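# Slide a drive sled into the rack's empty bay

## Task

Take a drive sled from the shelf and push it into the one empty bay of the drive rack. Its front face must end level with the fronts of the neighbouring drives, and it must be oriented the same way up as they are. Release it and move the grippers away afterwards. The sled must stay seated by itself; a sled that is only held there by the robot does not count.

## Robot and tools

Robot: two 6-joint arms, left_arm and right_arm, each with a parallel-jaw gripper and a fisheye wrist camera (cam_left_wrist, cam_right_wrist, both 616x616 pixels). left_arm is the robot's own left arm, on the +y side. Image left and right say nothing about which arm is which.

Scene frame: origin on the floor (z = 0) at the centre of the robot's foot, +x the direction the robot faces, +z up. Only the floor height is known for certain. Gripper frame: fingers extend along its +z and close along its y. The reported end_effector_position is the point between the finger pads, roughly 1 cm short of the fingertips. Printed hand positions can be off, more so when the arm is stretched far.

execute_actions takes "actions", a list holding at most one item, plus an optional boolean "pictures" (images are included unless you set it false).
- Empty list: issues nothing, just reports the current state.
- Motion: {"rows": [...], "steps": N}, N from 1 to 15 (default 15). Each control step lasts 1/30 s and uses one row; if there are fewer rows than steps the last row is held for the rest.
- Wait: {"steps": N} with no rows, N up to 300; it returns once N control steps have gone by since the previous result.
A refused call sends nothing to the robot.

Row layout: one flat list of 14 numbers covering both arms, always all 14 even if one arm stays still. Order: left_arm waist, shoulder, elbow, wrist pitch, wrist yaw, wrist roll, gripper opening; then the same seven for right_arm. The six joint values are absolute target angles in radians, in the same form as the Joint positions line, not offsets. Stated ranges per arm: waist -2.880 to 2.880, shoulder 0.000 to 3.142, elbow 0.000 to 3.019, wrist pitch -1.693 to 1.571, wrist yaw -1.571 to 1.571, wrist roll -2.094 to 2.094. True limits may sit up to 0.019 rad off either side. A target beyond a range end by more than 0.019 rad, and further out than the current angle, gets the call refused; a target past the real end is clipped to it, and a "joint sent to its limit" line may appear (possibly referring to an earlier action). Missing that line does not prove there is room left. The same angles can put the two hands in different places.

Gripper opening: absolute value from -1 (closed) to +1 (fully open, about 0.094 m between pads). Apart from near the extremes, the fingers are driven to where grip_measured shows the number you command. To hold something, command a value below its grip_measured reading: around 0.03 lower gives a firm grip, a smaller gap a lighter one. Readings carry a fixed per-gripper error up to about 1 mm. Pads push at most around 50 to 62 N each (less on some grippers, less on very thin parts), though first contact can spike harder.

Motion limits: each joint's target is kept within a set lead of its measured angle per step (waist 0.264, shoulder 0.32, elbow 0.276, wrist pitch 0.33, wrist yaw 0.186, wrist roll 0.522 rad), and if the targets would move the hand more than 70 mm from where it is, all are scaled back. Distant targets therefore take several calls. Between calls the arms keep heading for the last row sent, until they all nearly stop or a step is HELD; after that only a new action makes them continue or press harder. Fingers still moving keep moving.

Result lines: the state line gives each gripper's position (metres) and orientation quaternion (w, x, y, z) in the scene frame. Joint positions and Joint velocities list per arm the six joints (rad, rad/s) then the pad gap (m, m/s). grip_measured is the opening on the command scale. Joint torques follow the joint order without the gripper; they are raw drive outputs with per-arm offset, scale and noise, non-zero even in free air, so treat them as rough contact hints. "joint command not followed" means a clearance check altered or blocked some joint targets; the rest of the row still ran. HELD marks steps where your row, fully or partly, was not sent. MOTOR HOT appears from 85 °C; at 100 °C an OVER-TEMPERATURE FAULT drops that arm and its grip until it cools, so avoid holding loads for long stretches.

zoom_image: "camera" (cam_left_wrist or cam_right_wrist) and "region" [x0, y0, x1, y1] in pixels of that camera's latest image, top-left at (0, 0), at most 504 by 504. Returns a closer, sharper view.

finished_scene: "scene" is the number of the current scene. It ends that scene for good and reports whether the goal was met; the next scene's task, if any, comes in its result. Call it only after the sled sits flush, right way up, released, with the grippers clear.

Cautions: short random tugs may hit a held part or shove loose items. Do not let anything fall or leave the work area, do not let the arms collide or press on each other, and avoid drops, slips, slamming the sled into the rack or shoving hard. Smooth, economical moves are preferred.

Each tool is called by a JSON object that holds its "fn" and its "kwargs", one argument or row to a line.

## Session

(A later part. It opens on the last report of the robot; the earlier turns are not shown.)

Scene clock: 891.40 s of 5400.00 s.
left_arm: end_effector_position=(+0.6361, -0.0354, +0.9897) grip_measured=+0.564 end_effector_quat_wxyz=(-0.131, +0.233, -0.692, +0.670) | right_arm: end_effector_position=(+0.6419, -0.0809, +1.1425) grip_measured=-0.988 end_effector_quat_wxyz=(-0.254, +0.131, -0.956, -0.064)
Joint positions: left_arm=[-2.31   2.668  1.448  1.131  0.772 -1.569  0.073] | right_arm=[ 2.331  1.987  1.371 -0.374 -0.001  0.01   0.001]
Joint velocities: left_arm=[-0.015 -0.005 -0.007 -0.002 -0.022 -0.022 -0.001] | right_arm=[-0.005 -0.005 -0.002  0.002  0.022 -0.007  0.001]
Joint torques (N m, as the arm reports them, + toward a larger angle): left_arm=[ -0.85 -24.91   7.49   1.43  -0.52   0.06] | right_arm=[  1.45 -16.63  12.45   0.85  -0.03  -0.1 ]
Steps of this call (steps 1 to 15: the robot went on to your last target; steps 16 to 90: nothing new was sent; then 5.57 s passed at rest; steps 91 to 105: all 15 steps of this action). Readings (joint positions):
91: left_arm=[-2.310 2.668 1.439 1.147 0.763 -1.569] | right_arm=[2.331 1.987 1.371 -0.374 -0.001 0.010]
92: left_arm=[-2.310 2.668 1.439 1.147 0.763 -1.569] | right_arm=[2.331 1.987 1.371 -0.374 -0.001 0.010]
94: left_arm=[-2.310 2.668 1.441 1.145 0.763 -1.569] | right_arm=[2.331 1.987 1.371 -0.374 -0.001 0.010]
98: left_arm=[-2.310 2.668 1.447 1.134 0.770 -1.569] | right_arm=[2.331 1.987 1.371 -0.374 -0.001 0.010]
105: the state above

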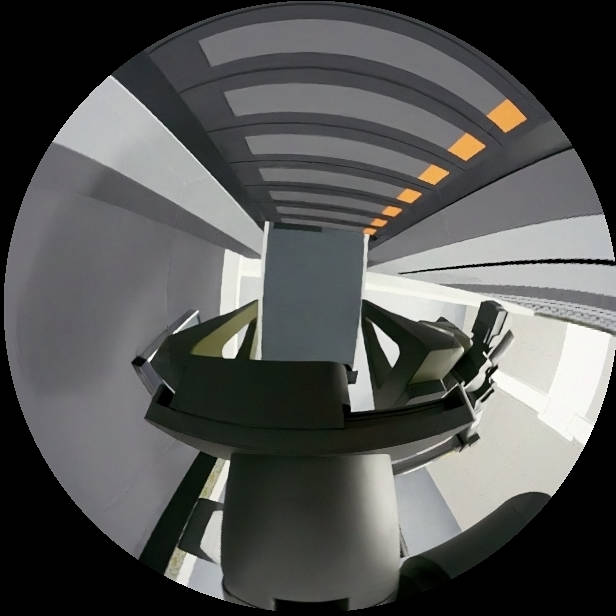

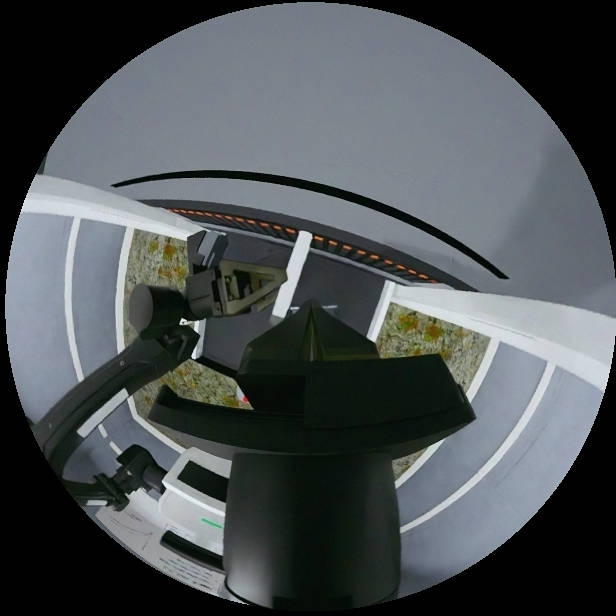

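{"fn": "execute_actions", "kwargs": {
  "actions": [
    {"rows":[[-2.305,2.627,1.49,1.14,0.75,-1.57,0.53,2.33,2.0,1.42,-0.38,0,0,-1],[-2.305,2.627,1.49,1.15,0.745,-1.57,0.53,2.33,2.0,1.42,-0.38,0,0,-1],[-2.305,2.627,1.49,1.155,0.74,-1.57,0.53,2.33,2.0,1.42,-0.38,0,0,-1],[-2.305,2.627,1.49,1.16,0.74,-1.57,0.53,2.33,2.0,1.42,-0.38,0,0,-1],[-2.305,2.627,1.49,1.165,0.74,-1.57,0.53,2.33,2.0,1.42,-0.38,0,0,-1],[-2.305,2.627,1.495,1.17,0.74,-1.57,0.53,2.33,2.0,1.42,-0.38,0,0,-1],[-2.305,2.627,1.50,1.174,0.74,-1.57,0.53,2.33,2.0,1.42,-0.38,0,0,-1],[-2.305,2.627,1.505,1.178,0.74,-1.57,0.53,2.33,2.0,1.42,-0.38,0,0,-1]],"steps":15}
  ]
}}

{"fn": "zoom_image", "kwargs": {
  "camera": "cam_left_wrist",
  "region": [230,170,410,300]
}}

{"fn": "zoom_image", "kwargs": {
  "camera": "cam_right_wrist",
  "region": [270,215,340,285]
}}

Scene clock: 905.97 s of 5400.00 s.
left_arm: end_effector_position=(+0.6370, -0.0357, +0.9910) grip_measured=+0.564 end_effector_quat_wxyz=(-0.136, +0.233, -0.691, +0.671) | right_arm: end_effector_position=(+0.6419, -0.0809, +1.1425) grip_measured=-0.988 end_effector_quat_wxyz=(-0.254, +0.131, -0.956, -0.064)
Joint positions: left_arm=[-2.311  2.668  1.448  1.138  0.764 -1.569  0.073] | right_arm=[ 2.331  1.987  1.371 -0.374 -0.001  0.01   0.001]
Joint velocities: left_arm=[-0.005 -0.005  0.012 -0.022  0.022  0.022 -0.001] | right_arm=[-0.015 -0.005  0.002 -0.007 -0.022  0.007  0.   ]
Joint torques (N m, as the arm reports them, + toward a larger angle): left_arm=[ -0.8  -25.02   7.13   3.87  -1.06   0.06] | right_arm=[  1.42 -16.52  12.4    0.79  -0.02  -0.09]
Steps of this call (steps 1 to 15: the robot went on to your last target; steps 16 to 90: nothing new was sent; then 11.07 s passed at rest; steps 91 to 105: all 15 steps of this action). Readings (joint positions):
91: left_arm=[-2.310 2.668 1.448 1.131 0.772 -1.569] | right_arm=[2.331 1.987 1.371 -0.374 -0.001 0.010]
92: left_arm=[-2.310 2.668 1.448 1.131 0.770 -1.569] | right_arm=[2.331 1.987 1.371 -0.374 -0.001 0.010]
94: left_arm=[-2.311 2.668 1.448 1.133 0.767 -1.569] | right_arm=[2.331 1.987 1.371 -0.374 -0.001 0.010]
98: left_arm=[-2.311 2.668 1.448 1.138 0.764 -1.569] | right_arm=[2.331 1.987 1.371 -0.374 -0.001 0.010]
105: the state above

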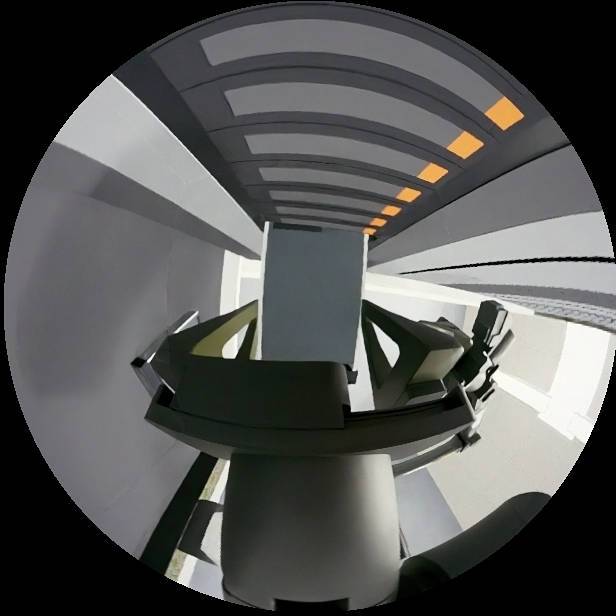

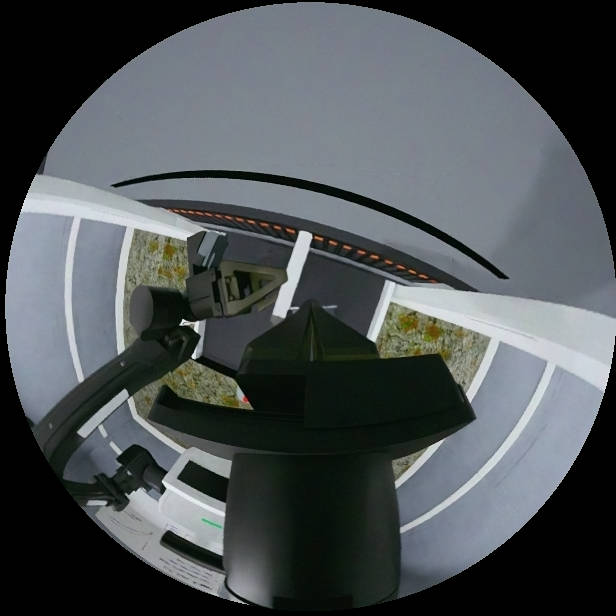

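Region (230, 170, 410, 300) of cam_left_wrist's 616x616 image, scaled by 2.800, with more detail than that image has.

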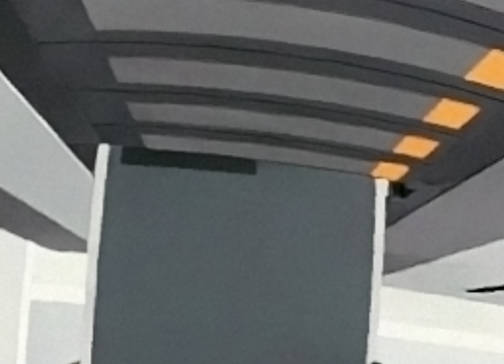

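Region (270, 215, 340, 285) of cam_right_wrist's 616x616 image, scaled by 7.200, with more detail than that image has.

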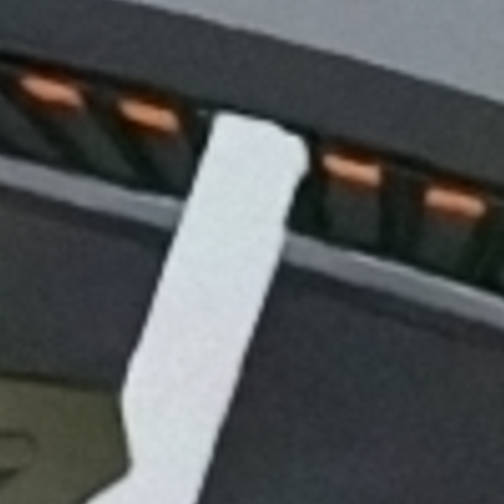

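{"fn": "execute_actions", "kwargs": {
  "actions": [
    {"rows":[[-2.305,2.627,1.435,1.178,0.752,-1.57,0.53,2.33,2.0,1.42,-0.38,0,0,-1]],"steps":15}
  ]
}}

{"fn": "zoom_image", "kwargs": {
  "camera": "cam_left_wrist",
  "region": [230,170,410,300]
}}

{"fn": "zoom_image", "kwargs": {
  "camera": "cam_right_wrist",
  "region": [270,215,340,285]
}}

Scene clock: 914.00 s of 5400.00 s.
left_arm: end_effector_position=(+0.6341, -0.0336, +0.9903) grip_measured=+0.564 end_effector_quat_wxyz=(-0.138, +0.236, -0.690, +0.670) | right_arm: end_effector_position=(+0.6419, -0.0809, +1.1425) grip_measured=-0.988 end_effector_quat_wxyz=(-0.254, +0.131, -0.956, -0.064)
Joint positions: left_arm=[-2.311  2.665  1.434  1.149  0.755 -1.569  0.073] | right_arm=[ 2.331  1.987  1.371 -0.374 -0.001  0.01   0.001]
Joint velocities: left_arm=[-0.015 -0.005 -0.007 -0.002 -0.022 -0.037  0.   ] | right_arm=[-0.015 -0.005 -0.002  0.017  0.022 -0.022 -0.001]
Joint torques (N m, as the arm reports them, + toward a larger angle): left_arm=[ -0.7  -24.56   3.48   3.31  -0.13   0.06] | right_arm=[  1.49 -16.63  12.46   0.82  -0.03  -0.1 ]
Steps of this call (steps 1 to 15: the robot went on to your last target; steps 16 to 90: nothing new was sent; then 4.53 s passed at rest; steps 91 to 105: all 15 steps of this action). Readings (joint positions):
91: left_arm=[-2.311 2.668 1.443 1.138 0.762 -1.569] | right_arm=[2.331 1.987 1.371 -0.374 -0.001 0.010]
92: left_arm=[-2.311 2.666 1.438 1.143 0.759 -1.569] | right_arm=[2.331 1.987 1.371 -0.374 -0.001 0.010]
94: left_arm=[-2.311 2.665 1.435 1.148 0.756 -1.569] | right_arm=[2.331 1.987 1.371 -0.374 -0.001 0.010]
98: left_arm=[-2.311 2.665 1.434 1.149 0.755 -1.569] | right_arm=[2.331 1.987 1.371 -0.374 -0.001 0.010]
105: the state above

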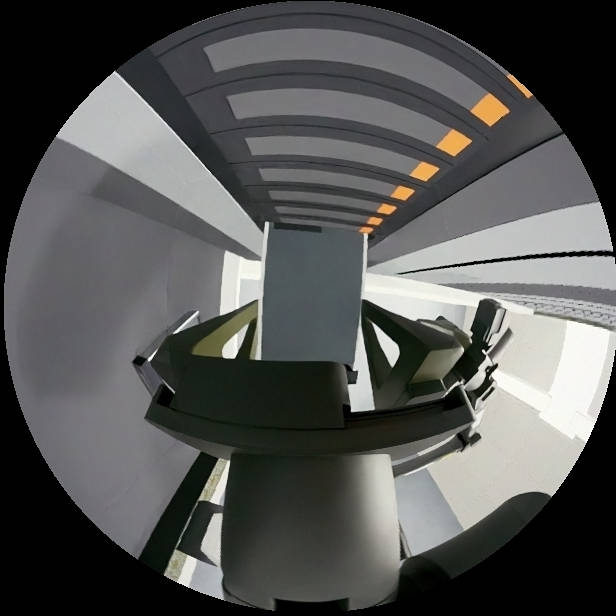

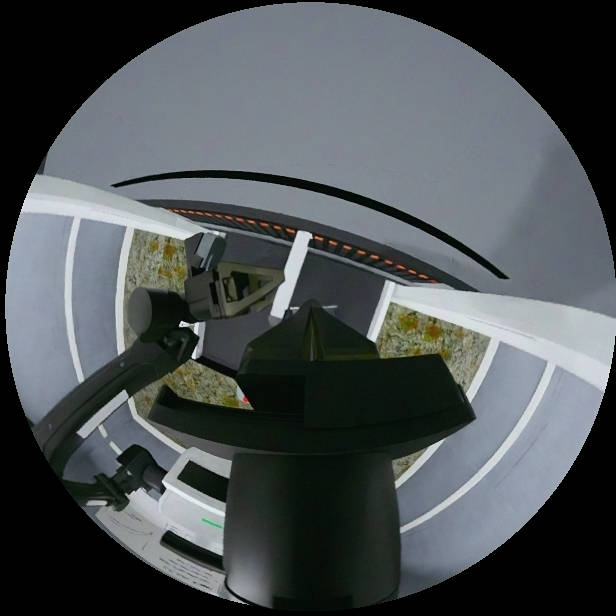

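Region (230, 170, 410, 300) of cam_left_wrist's 616x616 image, scaled by 2.800, with more detail than that image has.

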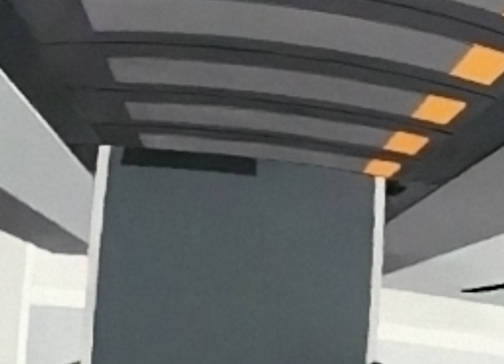

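Region (270, 215, 340, 285) of cam_right_wrist's 616x616 image, scaled by 7.200, with more detail than that image has.

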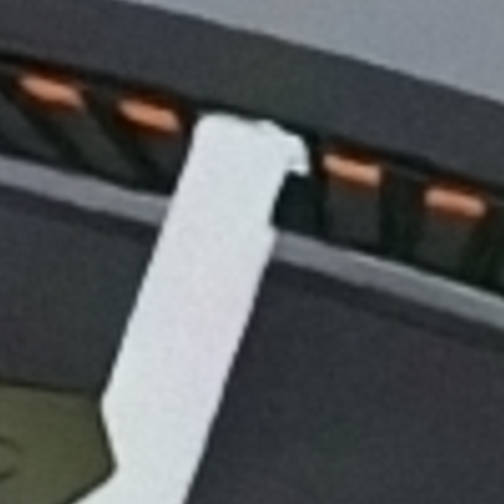

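{"fn": "execute_actions", "kwargs": {
  "actions": [
    {"rows":[[-2.305,2.627,1.465,1.146,0.765,-1.57,0.53,2.33,2.0,1.42,-0.38,0,0,-1]],"steps":10}
  ]
}}

{"fn": "zoom_image", "kwargs": {
  "camera": "cam_left_wrist",
  "region": [230,170,410,300]
}}

{"fn": "zoom_image", "kwargs": {
  "camera": "cam_right_wrist",
  "region": [270,215,340,285]
}}

Scene clock: 924.53 s of 5400.00 s.
left_arm: end_effector_position=(+0.6335, -0.0341, +0.9910) grip_measured=+0.564 end_effector_quat_wxyz=(-0.137, +0.234, -0.691, +0.671) | right_arm: end_effector_position=(+0.6419, -0.0809, +1.1425) grip_measured=-0.988 end_effector_quat_wxyz=(-0.254, +0.131, -0.956, -0.064)
Joint positions: left_arm=[-2.311  2.665  1.434  1.149  0.761 -1.569  0.073] | right_arm=[ 2.331  1.987  1.371 -0.374 -0.001  0.01   0.001]
Joint velocities: left_arm=[-0.005 -0.005  0.007 -0.012 -0.022 -0.007  0.001] | right_arm=[-0.005 -0.005 -0.007 -0.027 -0.037  0.022 -0.   ]
Joint torques (N m, as the arm reports them, + toward a larger angle): left_arm=[ -0.72 -24.31   5.41   1.85   0.21   0.05] | right_arm=[  1.46 -16.52  12.42   0.84  -0.03  -0.09]
Steps of this call (steps 1 to 15: the robot went on to your last target; steps 16 to 90: nothing new was sent; then 7.20 s passed at rest; steps 91 to 100: all 10 steps of this action). Readings (joint positions):
91: left_arm=[-2.311 2.665 1.434 1.149 0.758 -1.569] | right_arm=[2.331 1.987 1.371 -0.374 -0.001 0.010]
92: left_arm=[-2.311 2.665 1.434 1.149 0.760 -1.569] | right_arm=[2.331 1.987 1.371 -0.374 -0.001 0.010]
94: left_arm=[-2.311 2.665 1.434 1.149 0.761 -1.569] | right_arm=[2.331 1.987 1.371 -0.374 -0.001 0.010]
98: left_arm=[-2.311 2.665 1.434 1.149 0.761 -1.569] | right_arm=[2.331 1.987 1.371 -0.374 -0.001 0.010]
100: the state above

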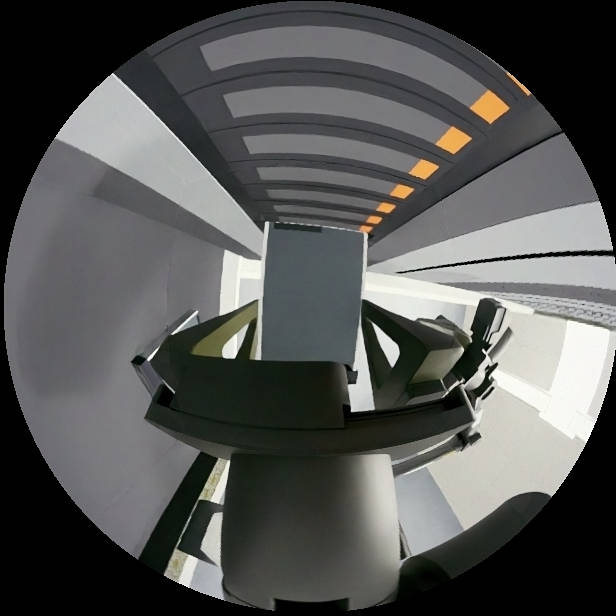

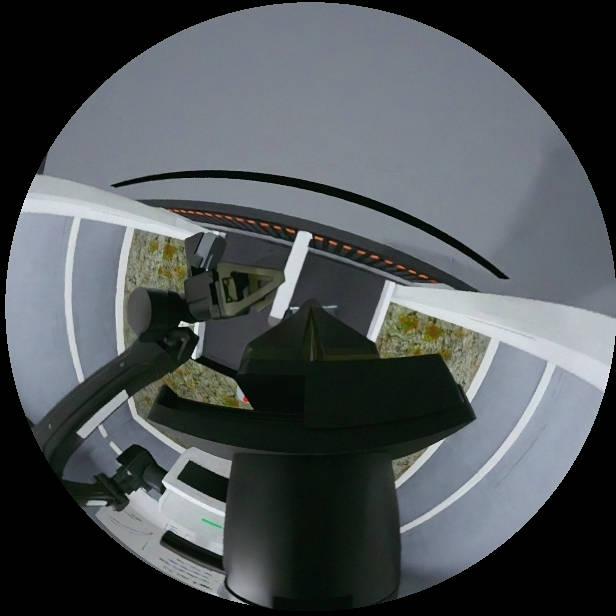

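Region (230, 170, 410, 300) of cam_left_wrist's 616x616 image, scaled by 2.800, with more detail than that image has.

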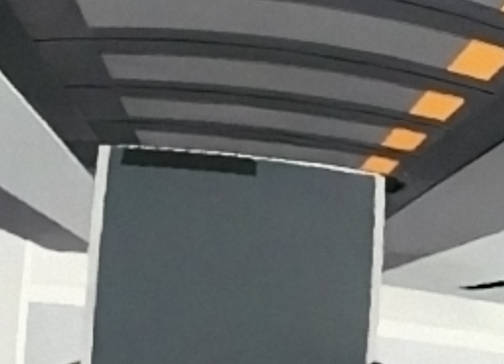

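Region (270, 215, 340, 285) of cam_right_wrist's 616x616 image, scaled by 7.200, with more detail than that image has.

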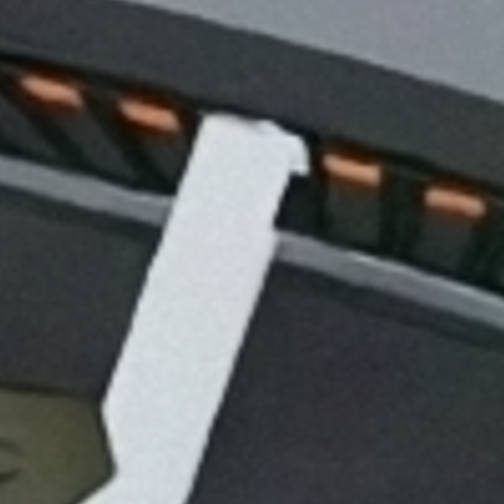

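{"fn": "execute_actions", "kwargs": {
  "actions": [
    {"rows":[[-2.305,2.627,1.468,1.146,0.765,-1.57,0.53,2.33,2.0,1.42,-0.38,0,0,-1],[-2.305,2.627,1.471,1.145,0.765,-1.57,0.53,2.33,2.0,1.42,-0.38,0,0,-1],[-2.305,2.627,1.474,1.143,0.765,-1.57,0.53,2.33,2.0,1.42,-0.38,0,0,-1],[-2.305,2.627,1.477,1.141,0.765,-1.57,0.53,2.33,2.0,1.42,-0.38,0,0,-1],[-2.305,2.627,1.480,1.139,0.765,-1.57,0.53,2.33,2.0,1.42,-0.38,0,0,-1],[-2.305,2.627,1.483,1.137,0.765,-1.57,0.53,2.33,2.0,1.42,-0.38,0,0,-1],[-2.305,2.627,1.486,1.135,0.765,-1.57,0.53,2.33,2.0,1.42,-0.38,0,0,-1],[-2.305,2.627,1.489,1.133,0.765,-1.57,0.53,2.33,2.0,1.42,-0.38,0,0,-1],[-2.305,2.627,1.492,1.131,0.765,-1.57,0.53,2.33,2.0,1.42,-0.38,0,0,-1],[-2.305,2.627,1.495,1.129,0.765,-1.57,0.53,2.33,2.0,1.42,-0.38,0,0,-1],[-2.305,2.627,1.498,1.127,0.765,-1.57,0.53,2.33,2.0,1.42,-0.38,0,0,-1],[-2.305,2.627,1.501,1.125,0.765,-1.57,0.53,2.33,2.0,1.42,-0.38,0,0,-1]],"steps":15}
  ]
}}

{"fn": "zoom_image", "kwargs": {
  "camera": "cam_left_wrist",
  "region": [230,170,410,300]
}}

{"fn": "zoom_image", "kwargs": {
  "camera": "cam_right_wrist",
  "region": [270,215,340,285]
}}

Scene clock: 935.30 s of 5400.00 s.
left_arm: end_effector_position=(+0.6358, -0.0360, +0.9920) grip_measured=+0.564 end_effector_quat_wxyz=(-0.133, +0.232, -0.691, +0.671) | right_arm: end_effector_position=(+0.6419, -0.0809, +1.1425) grip_measured=-0.988 end_effector_quat_wxyz=(-0.254, +0.131, -0.956, -0.064)
Joint positions: left_arm=[-2.311  2.665  1.445  1.136  0.771 -1.569  0.073] | right_arm=[ 2.331  1.987  1.371 -0.374 -0.001  0.01   0.001]
Joint velocities: left_arm=[-0.005 -0.015 -0.002 -0.007  0.007 -0.051 -0.   ] | right_arm=[ 0.005  0.005 -0.007 -0.007  0.095 -0.007  0.   ]
Joint torques (N m, as the arm reports them, + toward a larger angle): left_arm=[ -0.45 -24.5    7.09   1.5   -0.25   0.06] | right_arm=[  1.46 -16.58  12.41   0.88  -0.03  -0.09]
Steps of this call (steps 1 to 15: the robot went on to your last target; steps 16 to 90: nothing new was sent; then 7.27 s passed at rest; steps 91 to 105: all 15 steps of this action). Readings (joint positions):
91: left_arm=[-2.311 2.665 1.434 1.149 0.761 -1.569] | right_arm=[2.331 1.987 1.371 -0.374 -0.001 0.010]
92: left_arm=[-2.311 2.665 1.434 1.149 0.761 -1.569] | right_arm=[2.331 1.987 1.371 -0.374 -0.001 0.010]
94: left_arm=[-2.311 2.665 1.435 1.149 0.761 -1.569] | right_arm=[2.331 1.987 1.371 -0.374 -0.001 0.010]
98: left_arm=[-2.311 2.665 1.441 1.143 0.765 -1.569] | right_arm=[2.331 1.987 1.371 -0.374 -0.001 0.010]
105: the state above

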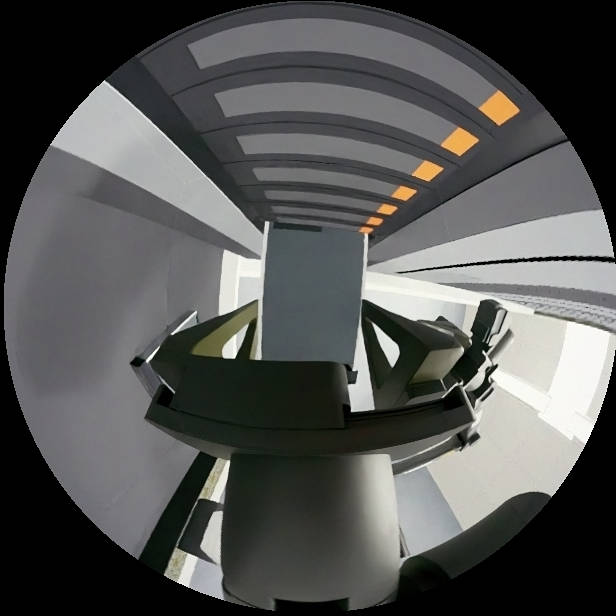

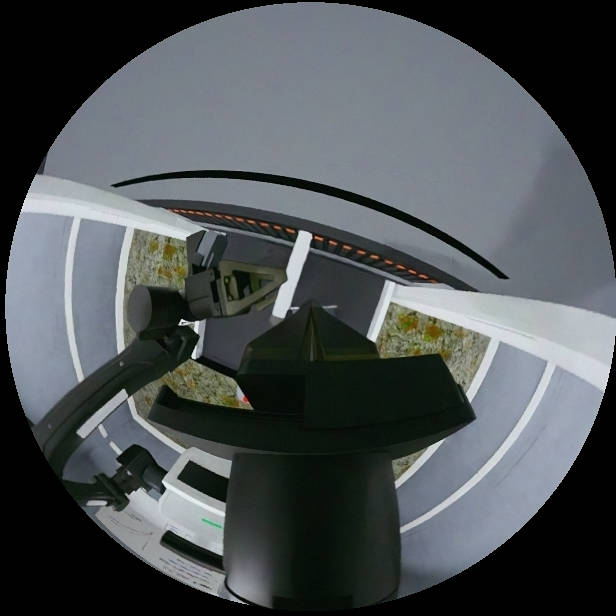

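Region (230, 170, 410, 300) of cam_left_wrist's 616x616 image, scaled by 2.800, with more detail than that image has.

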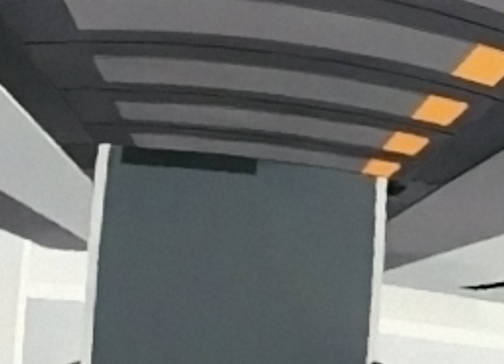

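Region (270, 215, 340, 285) of cam_right_wrist's 616x616 image, scaled by 7.200, with more detail than that image has.

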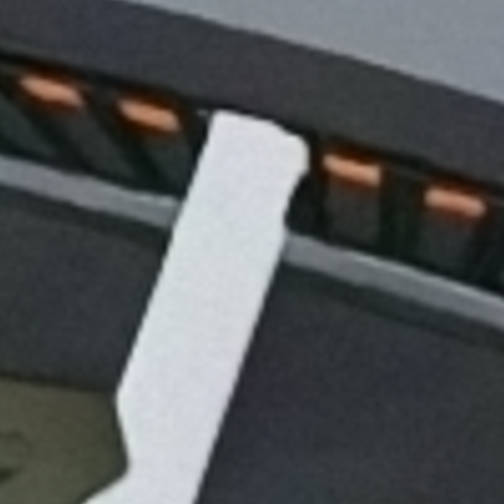

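{"fn": "execute_actions", "kwargs": {
  "actions": [
    {"rows":[[-2.305,2.625,1.51,1.125,0.76,-1.57,0.53,2.33,2.0,1.42,-0.38,0,0,-1],[-2.305,2.625,1.52,1.125,0.755,-1.57,0.53,2.33,2.0,1.42,-0.38,0,0,-1],[-2.305,2.623,1.53,1.124,0.75,-1.57,0.53,2.33,2.0,1.42,-0.38,0,0,-1],[-2.305,2.622,1.54,1.123,0.745,-1.57,0.53,2.33,2.0,1.42,-0.38,0,0,-1],[-2.305,2.62,1.55,1.122,0.74,-1.57,0.53,2.33,2.0,1.42,-0.38,0,0,-1],[-2.305,2.62,1.56,1.12,0.735,-1.57,0.53,2.33,2.0,1.42,-0.38,0,0,-1]],"steps":15}
  ]
}}

{"fn": "zoom_image", "kwargs": {
  "camera": "cam_right_wrist",
  "region": [270,215,340,285]
}}

Scene clock: 943.73 s of 5400.00 s.
left_arm: end_effector_position=(+0.6374, -0.0375, +0.9929) grip_measured=+0.564 end_effector_quat_wxyz=(-0.133, +0.231, -0.691, +0.672) | right_arm: end_effector_position=(+0.6419, -0.0809, +1.1425) grip_measured=-0.988 end_effector_quat_wxyz=(-0.254, +0.131, -0.956, -0.064)
Joint positions: left_arm=[-2.312  2.665  1.451  1.132  0.771 -1.569  0.073] | right_arm=[ 2.331  1.987  1.371 -0.374 -0.001  0.01   0.001]
Joint velocities: left_arm=[-0.015 -0.015  0.007  0.002 -0.007 -0.081  0.001] | right_arm=[ 0.015  0.005 -0.002 -0.007 -0.022  0.022 -0.   ]
Joint torques (N m, as the arm reports them, + toward a larger angle): left_arm=[ -0.71 -24.92   9.73   1.51  -1.44   0.05] | right_arm=[  1.55 -16.67  12.43   0.87  -0.04  -0.08]
Steps of this call (steps 1 to 15: the robot went on to your last target; steps 16 to 90: nothing new was sent; then 4.93 s passed at rest; steps 91 to 105: all 15 steps of this action). Readings (joint positions):
91: left_arm=[-2.311 2.665 1.446 1.136 0.771 -1.569] | right_arm=[2.331 1.987 1.371 -0.374 -0.001 0.010]
92: left_arm=[-2.311 2.665 1.447 1.136 0.771 -1.569] | right_arm=[2.331 1.987 1.371 -0.374 -0.001 0.010]
94: left_arm=[-2.311 2.665 1.449 1.134 0.771 -1.569] | right_arm=[2.331 1.987 1.371 -0.374 -0.001 0.010]
98: left_arm=[-2.312 2.665 1.451 1.132 0.771 -1.569] | right_arm=[2.331 1.987 1.371 -0.374 -0.001 0.010]
105: the state above

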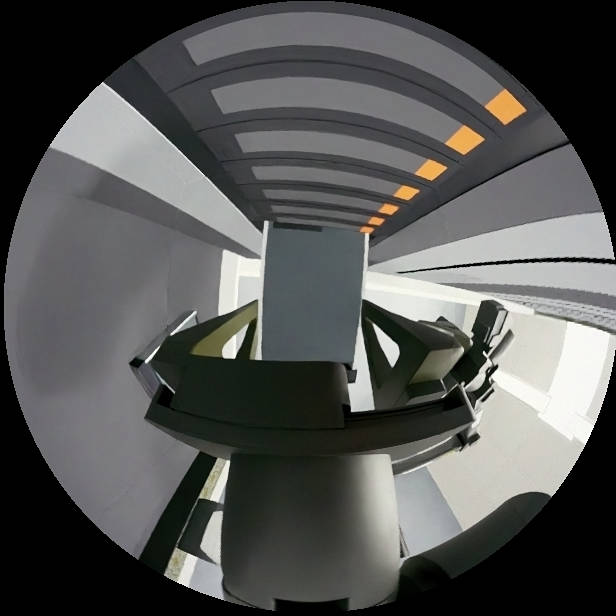

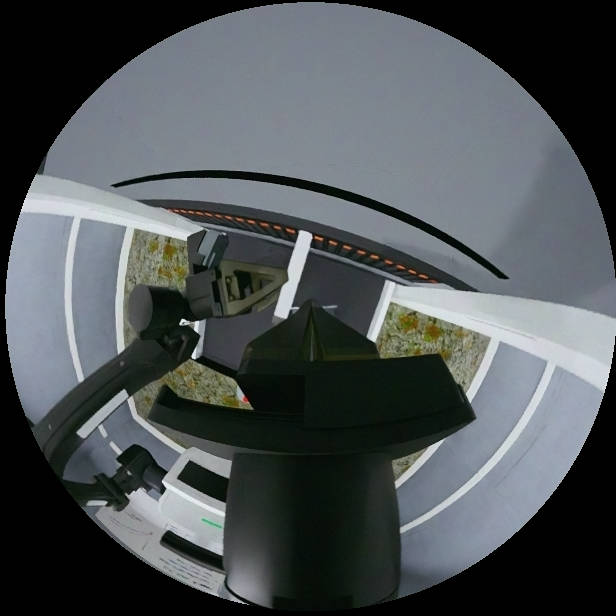

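Region (270, 215, 340, 285) of cam_right_wrist's 616x616 image, scaled by 7.200, with more detail than that image has.

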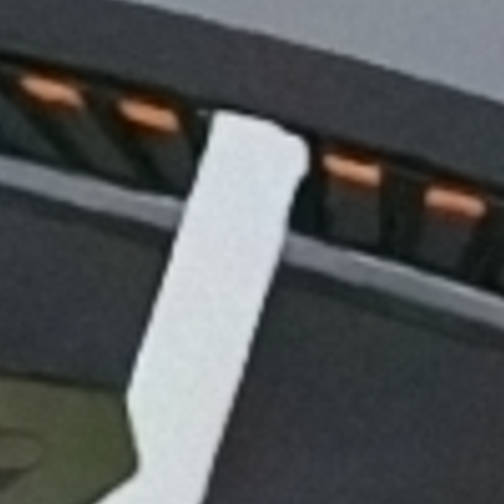

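{"fn": "execute_actions", "kwargs": {
  "actions": [
    {"rows":[[-2.305,2.625,1.485,1.14,0.76,-1.57,0.53,2.33,2.0,1.42,-0.38,0,0,-1],[-2.305,2.625,1.485,1.155,0.76,-1.57,0.53,2.33,2.0,1.42,-0.38,0,0,-1],[-2.305,2.625,1.485,1.165,0.76,-1.57,0.53,2.33,2.0,1.42,-0.38,0,0,-1],[-2.305,2.625,1.485,1.17,0.76,-1.57,0.53,2.33,2.0,1.42,-0.38,0,0,-1],[-2.305,2.625,1.485,1.175,0.76,-1.57,0.53,2.33,2.0,1.42,-0.38,0,0,-1],[-2.305,2.625,1.485,1.18,0.76,-1.57,0.53,2.33,2.0,1.42,-0.38,0,0,-1],[-2.305,2.625,1.485,1.184,0.76,-1.57,0.53,2.33,2.0,1.42,-0.38,0,0,-1],[-2.305,2.625,1.485,1.188,0.76,-1.57,0.53,2.33,2.0,1.42,-0.38,0,0,-1],[-2.305,2.625,1.485,1.192,0.76,-1.57,0.53,2.33,2.0,1.42,-0.38,0,0,-1]],"steps":15}
  ]
}}

{"fn": "zoom_image", "kwargs": {
  "camera": "cam_left_wrist",
  "region": [250,200,390,260]
}}

Scene clock: 967.60 s of 5400.00 s.
left_arm: end_effector_position=(+0.6370, -0.0373, +0.9942) grip_measured=+0.564 end_effector_quat_wxyz=(-0.133, +0.229, -0.689, +0.674) | right_arm: end_effector_position=(+0.6419, -0.0809, +1.1425) grip_measured=-0.988 end_effector_quat_wxyz=(-0.254, +0.131, -0.956, -0.064)
Joint positions: left_arm=[-2.312  2.667  1.451  1.145  0.773 -1.575  0.073] | right_arm=[ 2.331  1.987  1.371 -0.374 -0.001  0.01   0.001]
Joint velocities: left_arm=[ 0.015  0.005  0.012  0.012  0.051 -0.125  0.001] | right_arm=[-0.005 -0.005 -0.007  0.002 -0.037  0.022  0.   ]
Joint torques (N m, as the arm reports them, + toward a larger angle): left_arm=[ -0.52 -24.98   5.68   4.18  -0.57   0.15] | right_arm=[  1.66 -16.53  12.46   0.93  -0.04  -0.09]
Steps of this call (steps 1 to 15: the robot went on to your last target; steps 16 to 90: nothing new was sent; then 20.37 s passed at rest; steps 91 to 105: all 15 steps of this action). Readings (joint positions):
91: left_arm=[-2.312 2.665 1.451 1.132 0.773 -1.569] | right_arm=[2.331 1.987 1.371 -0.374 -0.001 0.010]
92: left_arm=[-2.312 2.665 1.451 1.132 0.774 -1.569] | right_arm=[2.331 1.987 1.371 -0.374 -0.001 0.010]
94: left_arm=[-2.312 2.665 1.451 1.133 0.775 -1.569] | right_arm=[2.331 1.987 1.371 -0.374 -0.001 0.010]
98: left_arm=[-2.312 2.665 1.451 1.138 0.774 -1.572] | right_arm=[2.331 1.987 1.371 -0.374 -0.001 0.010]
105: the state above

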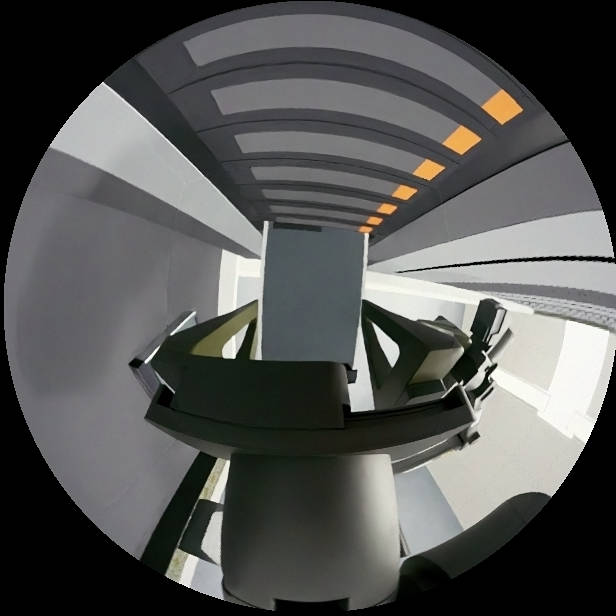

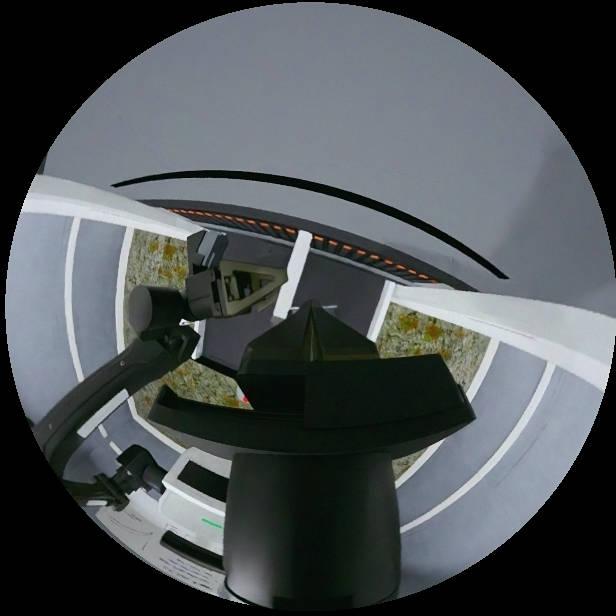

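Region (250, 200, 390, 260) of cam_left_wrist's 616x616 image, scaled by 3.600, with more detail than that image has; it fills the top 216 rows of this view, and the rest is white.

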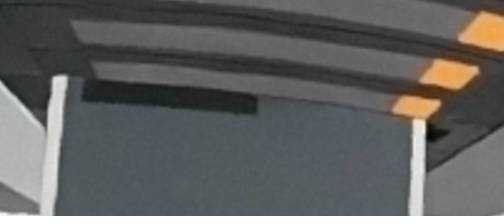

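{"fn": "execute_actions", "kwargs": {
  "actions": [
    {"rows":[[-2.305,2.625,1.52,1.15,0.755,-1.56,0.53,2.33,2.0,1.42,-0.38,0,0,-1],[-2.305,2.625,1.52,1.14,0.755,-1.55,0.53,2.33,2.0,1.42,-0.38,0,0,-1],[-2.305,2.625,1.52,1.14,0.755,-1.545,0.53,2.33,2.0,1.42,-0.38,0,0,-1],[-2.305,2.625,1.52,1.14,0.755,-1.54,0.53,2.33,2.0,1.42,-0.38,0,0,-1],[-2.305,2.625,1.52,1.14,0.755,-1.535,0.53,2.33,2.0,1.42,-0.38,0,0,-1],[-2.305,2.625,1.52,1.14,0.755,-1.53,0.53,2.33,2.0,1.42,-0.38,0,0,-1],[-2.305,2.625,1.52,1.14,0.755,-1.525,0.53,2.33,2.0,1.42,-0.38,0,0,-1]],"steps":15}
  ]
}}

Scene clock: 983.37 s of 5400.00 s.
left_arm: end_effector_position=(+0.6370, -0.0372, +0.9931) grip_measured=+0.564 end_effector_quat_wxyz=(-0.138, +0.225, -0.692, +0.672) | right_arm: end_effector_position=(+0.6419, -0.0809, +1.1425) grip_measured=-0.988 end_effector_quat_wxyz=(-0.254, +0.131, -0.956, -0.064)
Joint positions: left_arm=[-2.312  2.667  1.451  1.14   0.772 -1.559  0.073] | right_arm=[ 2.331  1.987  1.371 -0.374 -0.001  0.01   0.001]
Joint velocities: left_arm=[ 0.015 -0.005  0.007  0.007 -0.022  0.037  0.   ] | right_arm=[ 0.005  0.005  0.012  0.012 -0.037  0.051  0.   ]
Joint torques (N m, as the arm reports them, + toward a larger angle): left_arm=[ -0.54 -25.01   7.92   2.05  -0.75   0.42] | right_arm=[  1.43 -16.72  12.44   0.91  -0.03  -0.1 ]
Steps of this call (steps 1 to 15: the robot went on to your last target; steps 16 to 90: nothing new was sent; then 12.27 s passed at rest; steps 91 to 105: all 15 steps of this action). Readings (joint positions):
91: left_arm=[-2.312 2.667 1.451 1.145 0.772 -1.576] | right_arm=[2.331 1.987 1.371 -0.374 -0.001 0.010]
92: left_arm=[-2.312 2.667 1.451 1.143 0.772 -1.576] | right_arm=[2.331 1.987 1.371 -0.374 -0.001 0.010]
94: left_arm=[-2.312 2.667 1.451 1.142 0.772 -1.572] | right_arm=[2.331 1.987 1.371 -0.374 -0.001 0.010]
98: left_arm=[-2.312 2.667 1.451 1.140 0.772 -1.564] | right_arm=[2.331 1.987 1.371 -0.374 -0.001 0.010]
105: the state above

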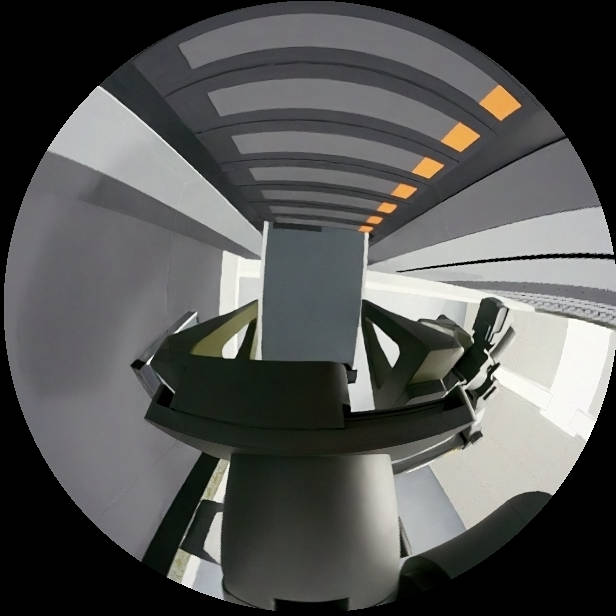

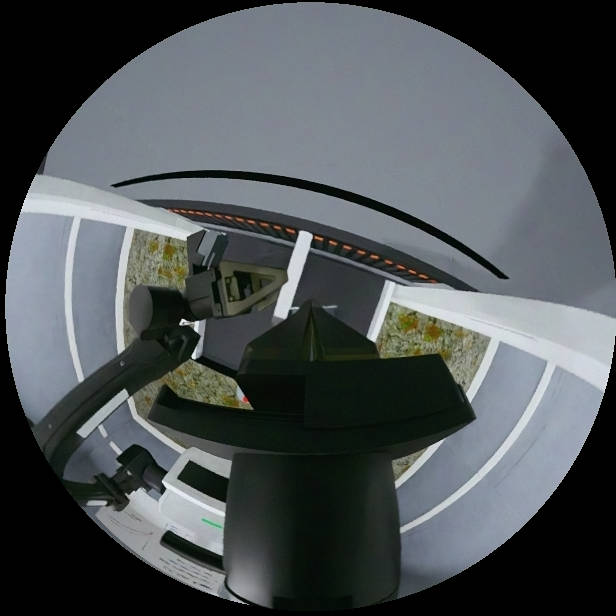

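{"fn": "execute_actions", "kwargs": {
  "actions": [
    {"rows":[[-2.30,2.625,1.52,1.14,0.755,-1.56,0.53,2.33,2.0,1.42,-0.38,0,0,-1],[-2.295,2.625,1.52,1.14,0.755,-1.565,0.53,2.33,2.0,1.42,-0.38,0,0,-1],[-2.29,2.625,1.52,1.14,0.755,-1.565,0.53,2.33,2.0,1.42,-0.38,0,0,-1],[-2.285,2.625,1.525,1.14,0.755,-1.565,0.53,2.33,2.0,1.42,-0.38,0,0,-1],[-2.28,2.625,1.53,1.14,0.755,-1.565,0.53,2.33,2.0,1.42,-0.38,0,0,-1],[-2.275,2.625,1.53,1.14,0.755,-1.565,0.53,2.33,2.0,1.42,-0.38,0,0,-1]],"steps":15}
  ]
}}

{"fn": "zoom_image", "kwargs": {
  "camera": "cam_right_wrist",
  "region": [240,200,370,330]
}}

Scene clock: 997.87 s of 5400.00 s.
left_arm: end_effector_position=(+0.6372, -0.0351, +0.9931) grip_measured=+0.564 end_effector_quat_wxyz=(-0.135, +0.226, -0.691, +0.673) | right_arm: end_effector_position=(+0.6419, -0.0809, +1.1425) grip_measured=-0.988 end_effector_quat_wxyz=(-0.254, +0.131, -0.956, -0.064)
Joint positions: left_arm=[-2.308  2.667  1.451  1.14   0.779 -1.564  0.073] | right_arm=[ 2.331  1.987  1.371 -0.374 -0.001  0.01   0.001]
Joint velocities: left_arm=[ 0.005  0.005  0.002 -0.002 -0.037  0.022  0.001] | right_arm=[-0.005 -0.005  0.002 -0.007 -0.051 -0.007 -0.001]
Joint torques (N m, as the arm reports them, + toward a larger angle): left_arm=[  1.72 -25.1    8.6    2.02  -1.09   0.05] | right_arm=[  1.5  -16.65  12.45   0.83  -0.04  -0.08]
Steps of this call (steps 1 to 15: the robot went on to your last target; steps 16 to 90: nothing new was sent; then 11.00 s passed at rest; steps 91 to 105: all 15 steps of this action). Readings (joint positions):
91: left_arm=[-2.312 2.667 1.451 1.140 0.772 -1.559] | right_arm=[2.331 1.987 1.371 -0.374 -0.001 0.010]
92: left_arm=[-2.312 2.667 1.451 1.140 0.772 -1.561] | right_arm=[2.331 1.987 1.371 -0.374 -0.001 0.010]
94: left_arm=[-2.311 2.667 1.451 1.140 0.772 -1.563] | right_arm=[2.331 1.987 1.371 -0.374 -0.001 0.010]
98: left_arm=[-2.308 2.667 1.451 1.140 0.779 -1.564] | right_arm=[2.331 1.987 1.371 -0.374 -0.001 0.010]
105: the state above

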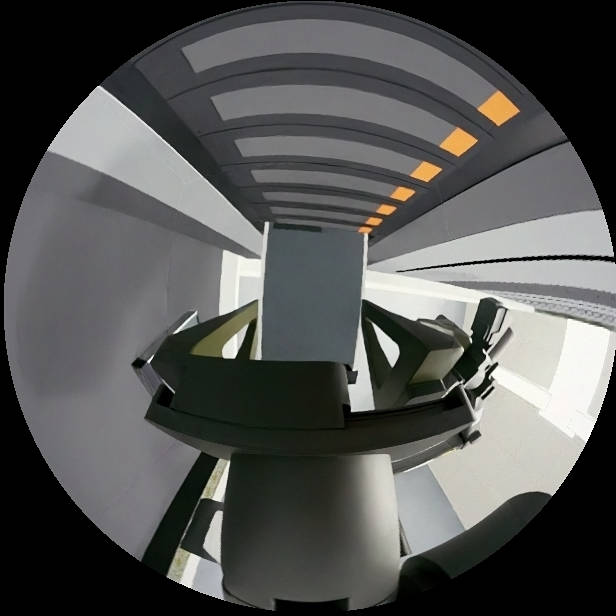

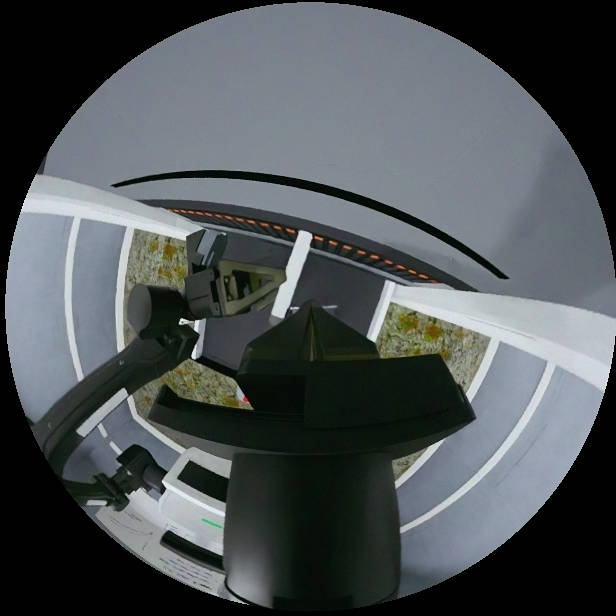

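Region (240, 200, 370, 330) of cam_right_wrist's 616x616 image, scaled by 3.877, with more detail than that image has.

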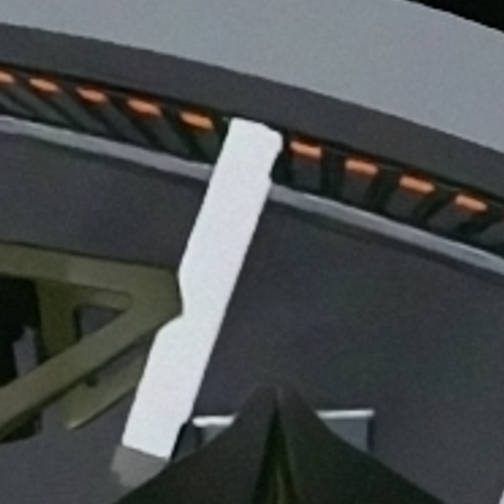

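{"fn": "execute_actions", "kwargs": {
  "actions": [
    {"rows":[[-2.295,2.62,1.535,1.14,0.745,-1.565,0.52,2.33,2.0,1.42,-0.38,0,0,-1],[-2.295,2.618,1.545,1.14,0.737,-1.565,0.52,2.33,2.0,1.42,-0.38,0,0,-1],[-2.295,2.616,1.555,1.14,0.73,-1.565,0.52,2.33,2.0,1.42,-0.38,0,0,-1],[-2.295,2.614,1.565,1.14,0.723,-1.565,0.52,2.33,2.0,1.42,-0.38,0,0,-1],[-2.295,2.612,1.575,1.14,0.716,-1.565,0.52,2.33,2.0,1.42,-0.38,0,0,-1],[-2.295,2.61,1.585,1.14,0.709,-1.565,0.52,2.33,2.0,1.42,-0.38,0,0,-1],[-2.295,2.608,1.595,1.14,0.702,-1.565,0.52,2.33,2.0,1.42,-0.38,0,0,-1],[-2.295,2.606,1.605,1.14,0.695,-1.565,0.52,2.33,2.0,1.42,-0.38,0,0,-1]],"steps":15}
  ]
}}

Scene clock: 1012.77 s of 5400.00 s.
left_arm: end_effector_position=(+0.6378, -0.0384, +0.9930) grip_measured=+0.564 end_effector_quat_wxyz=(-0.139, +0.230, -0.691, +0.671) | right_arm: end_effector_position=(+0.6419, -0.0809, +1.1425) grip_measured=-0.988 end_effector_quat_wxyz=(-0.254, +0.131, -0.956, -0.064)
Joint positions: left_arm=[-2.316  2.667  1.451  1.14   0.759 -1.564  0.073] | right_arm=[ 2.331  1.987  1.371 -0.374 -0.001  0.01   0.001]
Joint velocities: left_arm=[-0.005 -0.015 -0.037 -0.012  0.007 -0.037 -0.001] | right_arm=[ 0.005 -0.015  0.007 -0.022 -0.022 -0.051 -0.   ]
Joint torques (N m, as the arm reports them, + toward a larger angle): left_arm=[ -0.23 -24.63   9.56   2.04  -1.81   0.06] | right_arm=[  1.58 -16.6   12.45   0.87  -0.04  -0.08]
Steps of this call (steps 1 to 15: the robot went on to your last target; steps 16 to 90: nothing new was sent; then 11.40 s passed at rest; steps 91 to 105: all 15 steps of this action). Readings (joint positions):
91: left_arm=[-2.308 2.667 1.451 1.140 0.778 -1.564] | right_arm=[2.331 1.987 1.371 -0.374 -0.001 0.010]
92: left_arm=[-2.308 2.667 1.451 1.140 0.777 -1.564] | right_arm=[2.331 1.987 1.371 -0.374 -0.001 0.010]
94: left_arm=[-2.310 2.667 1.451 1.140 0.772 -1.564] | right_arm=[2.331 1.987 1.371 -0.374 -0.001 0.010]
98: left_arm=[-2.314 2.667 1.451 1.140 0.762 -1.564] | right_arm=[2.331 1.987 1.371 -0.374 -0.001 0.010]
105: the state above

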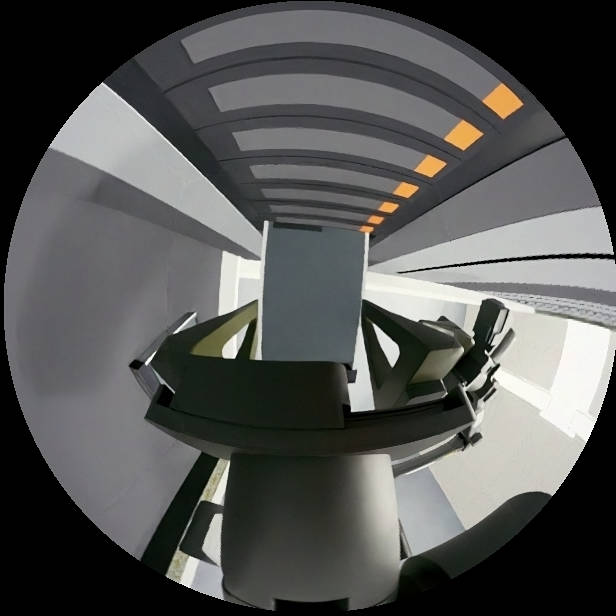

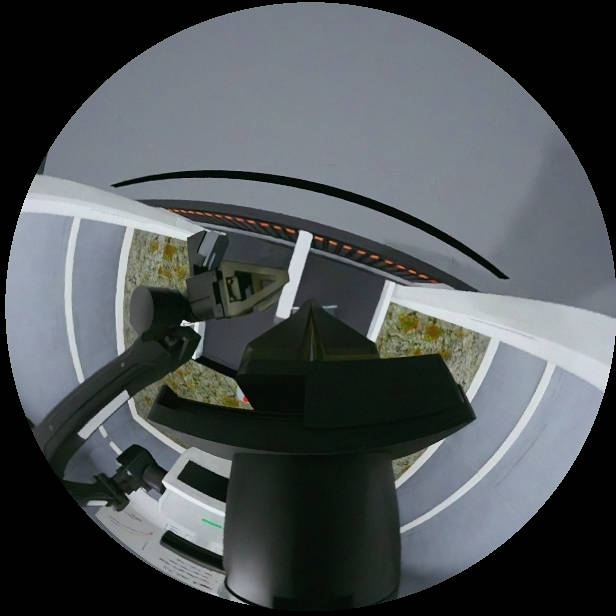

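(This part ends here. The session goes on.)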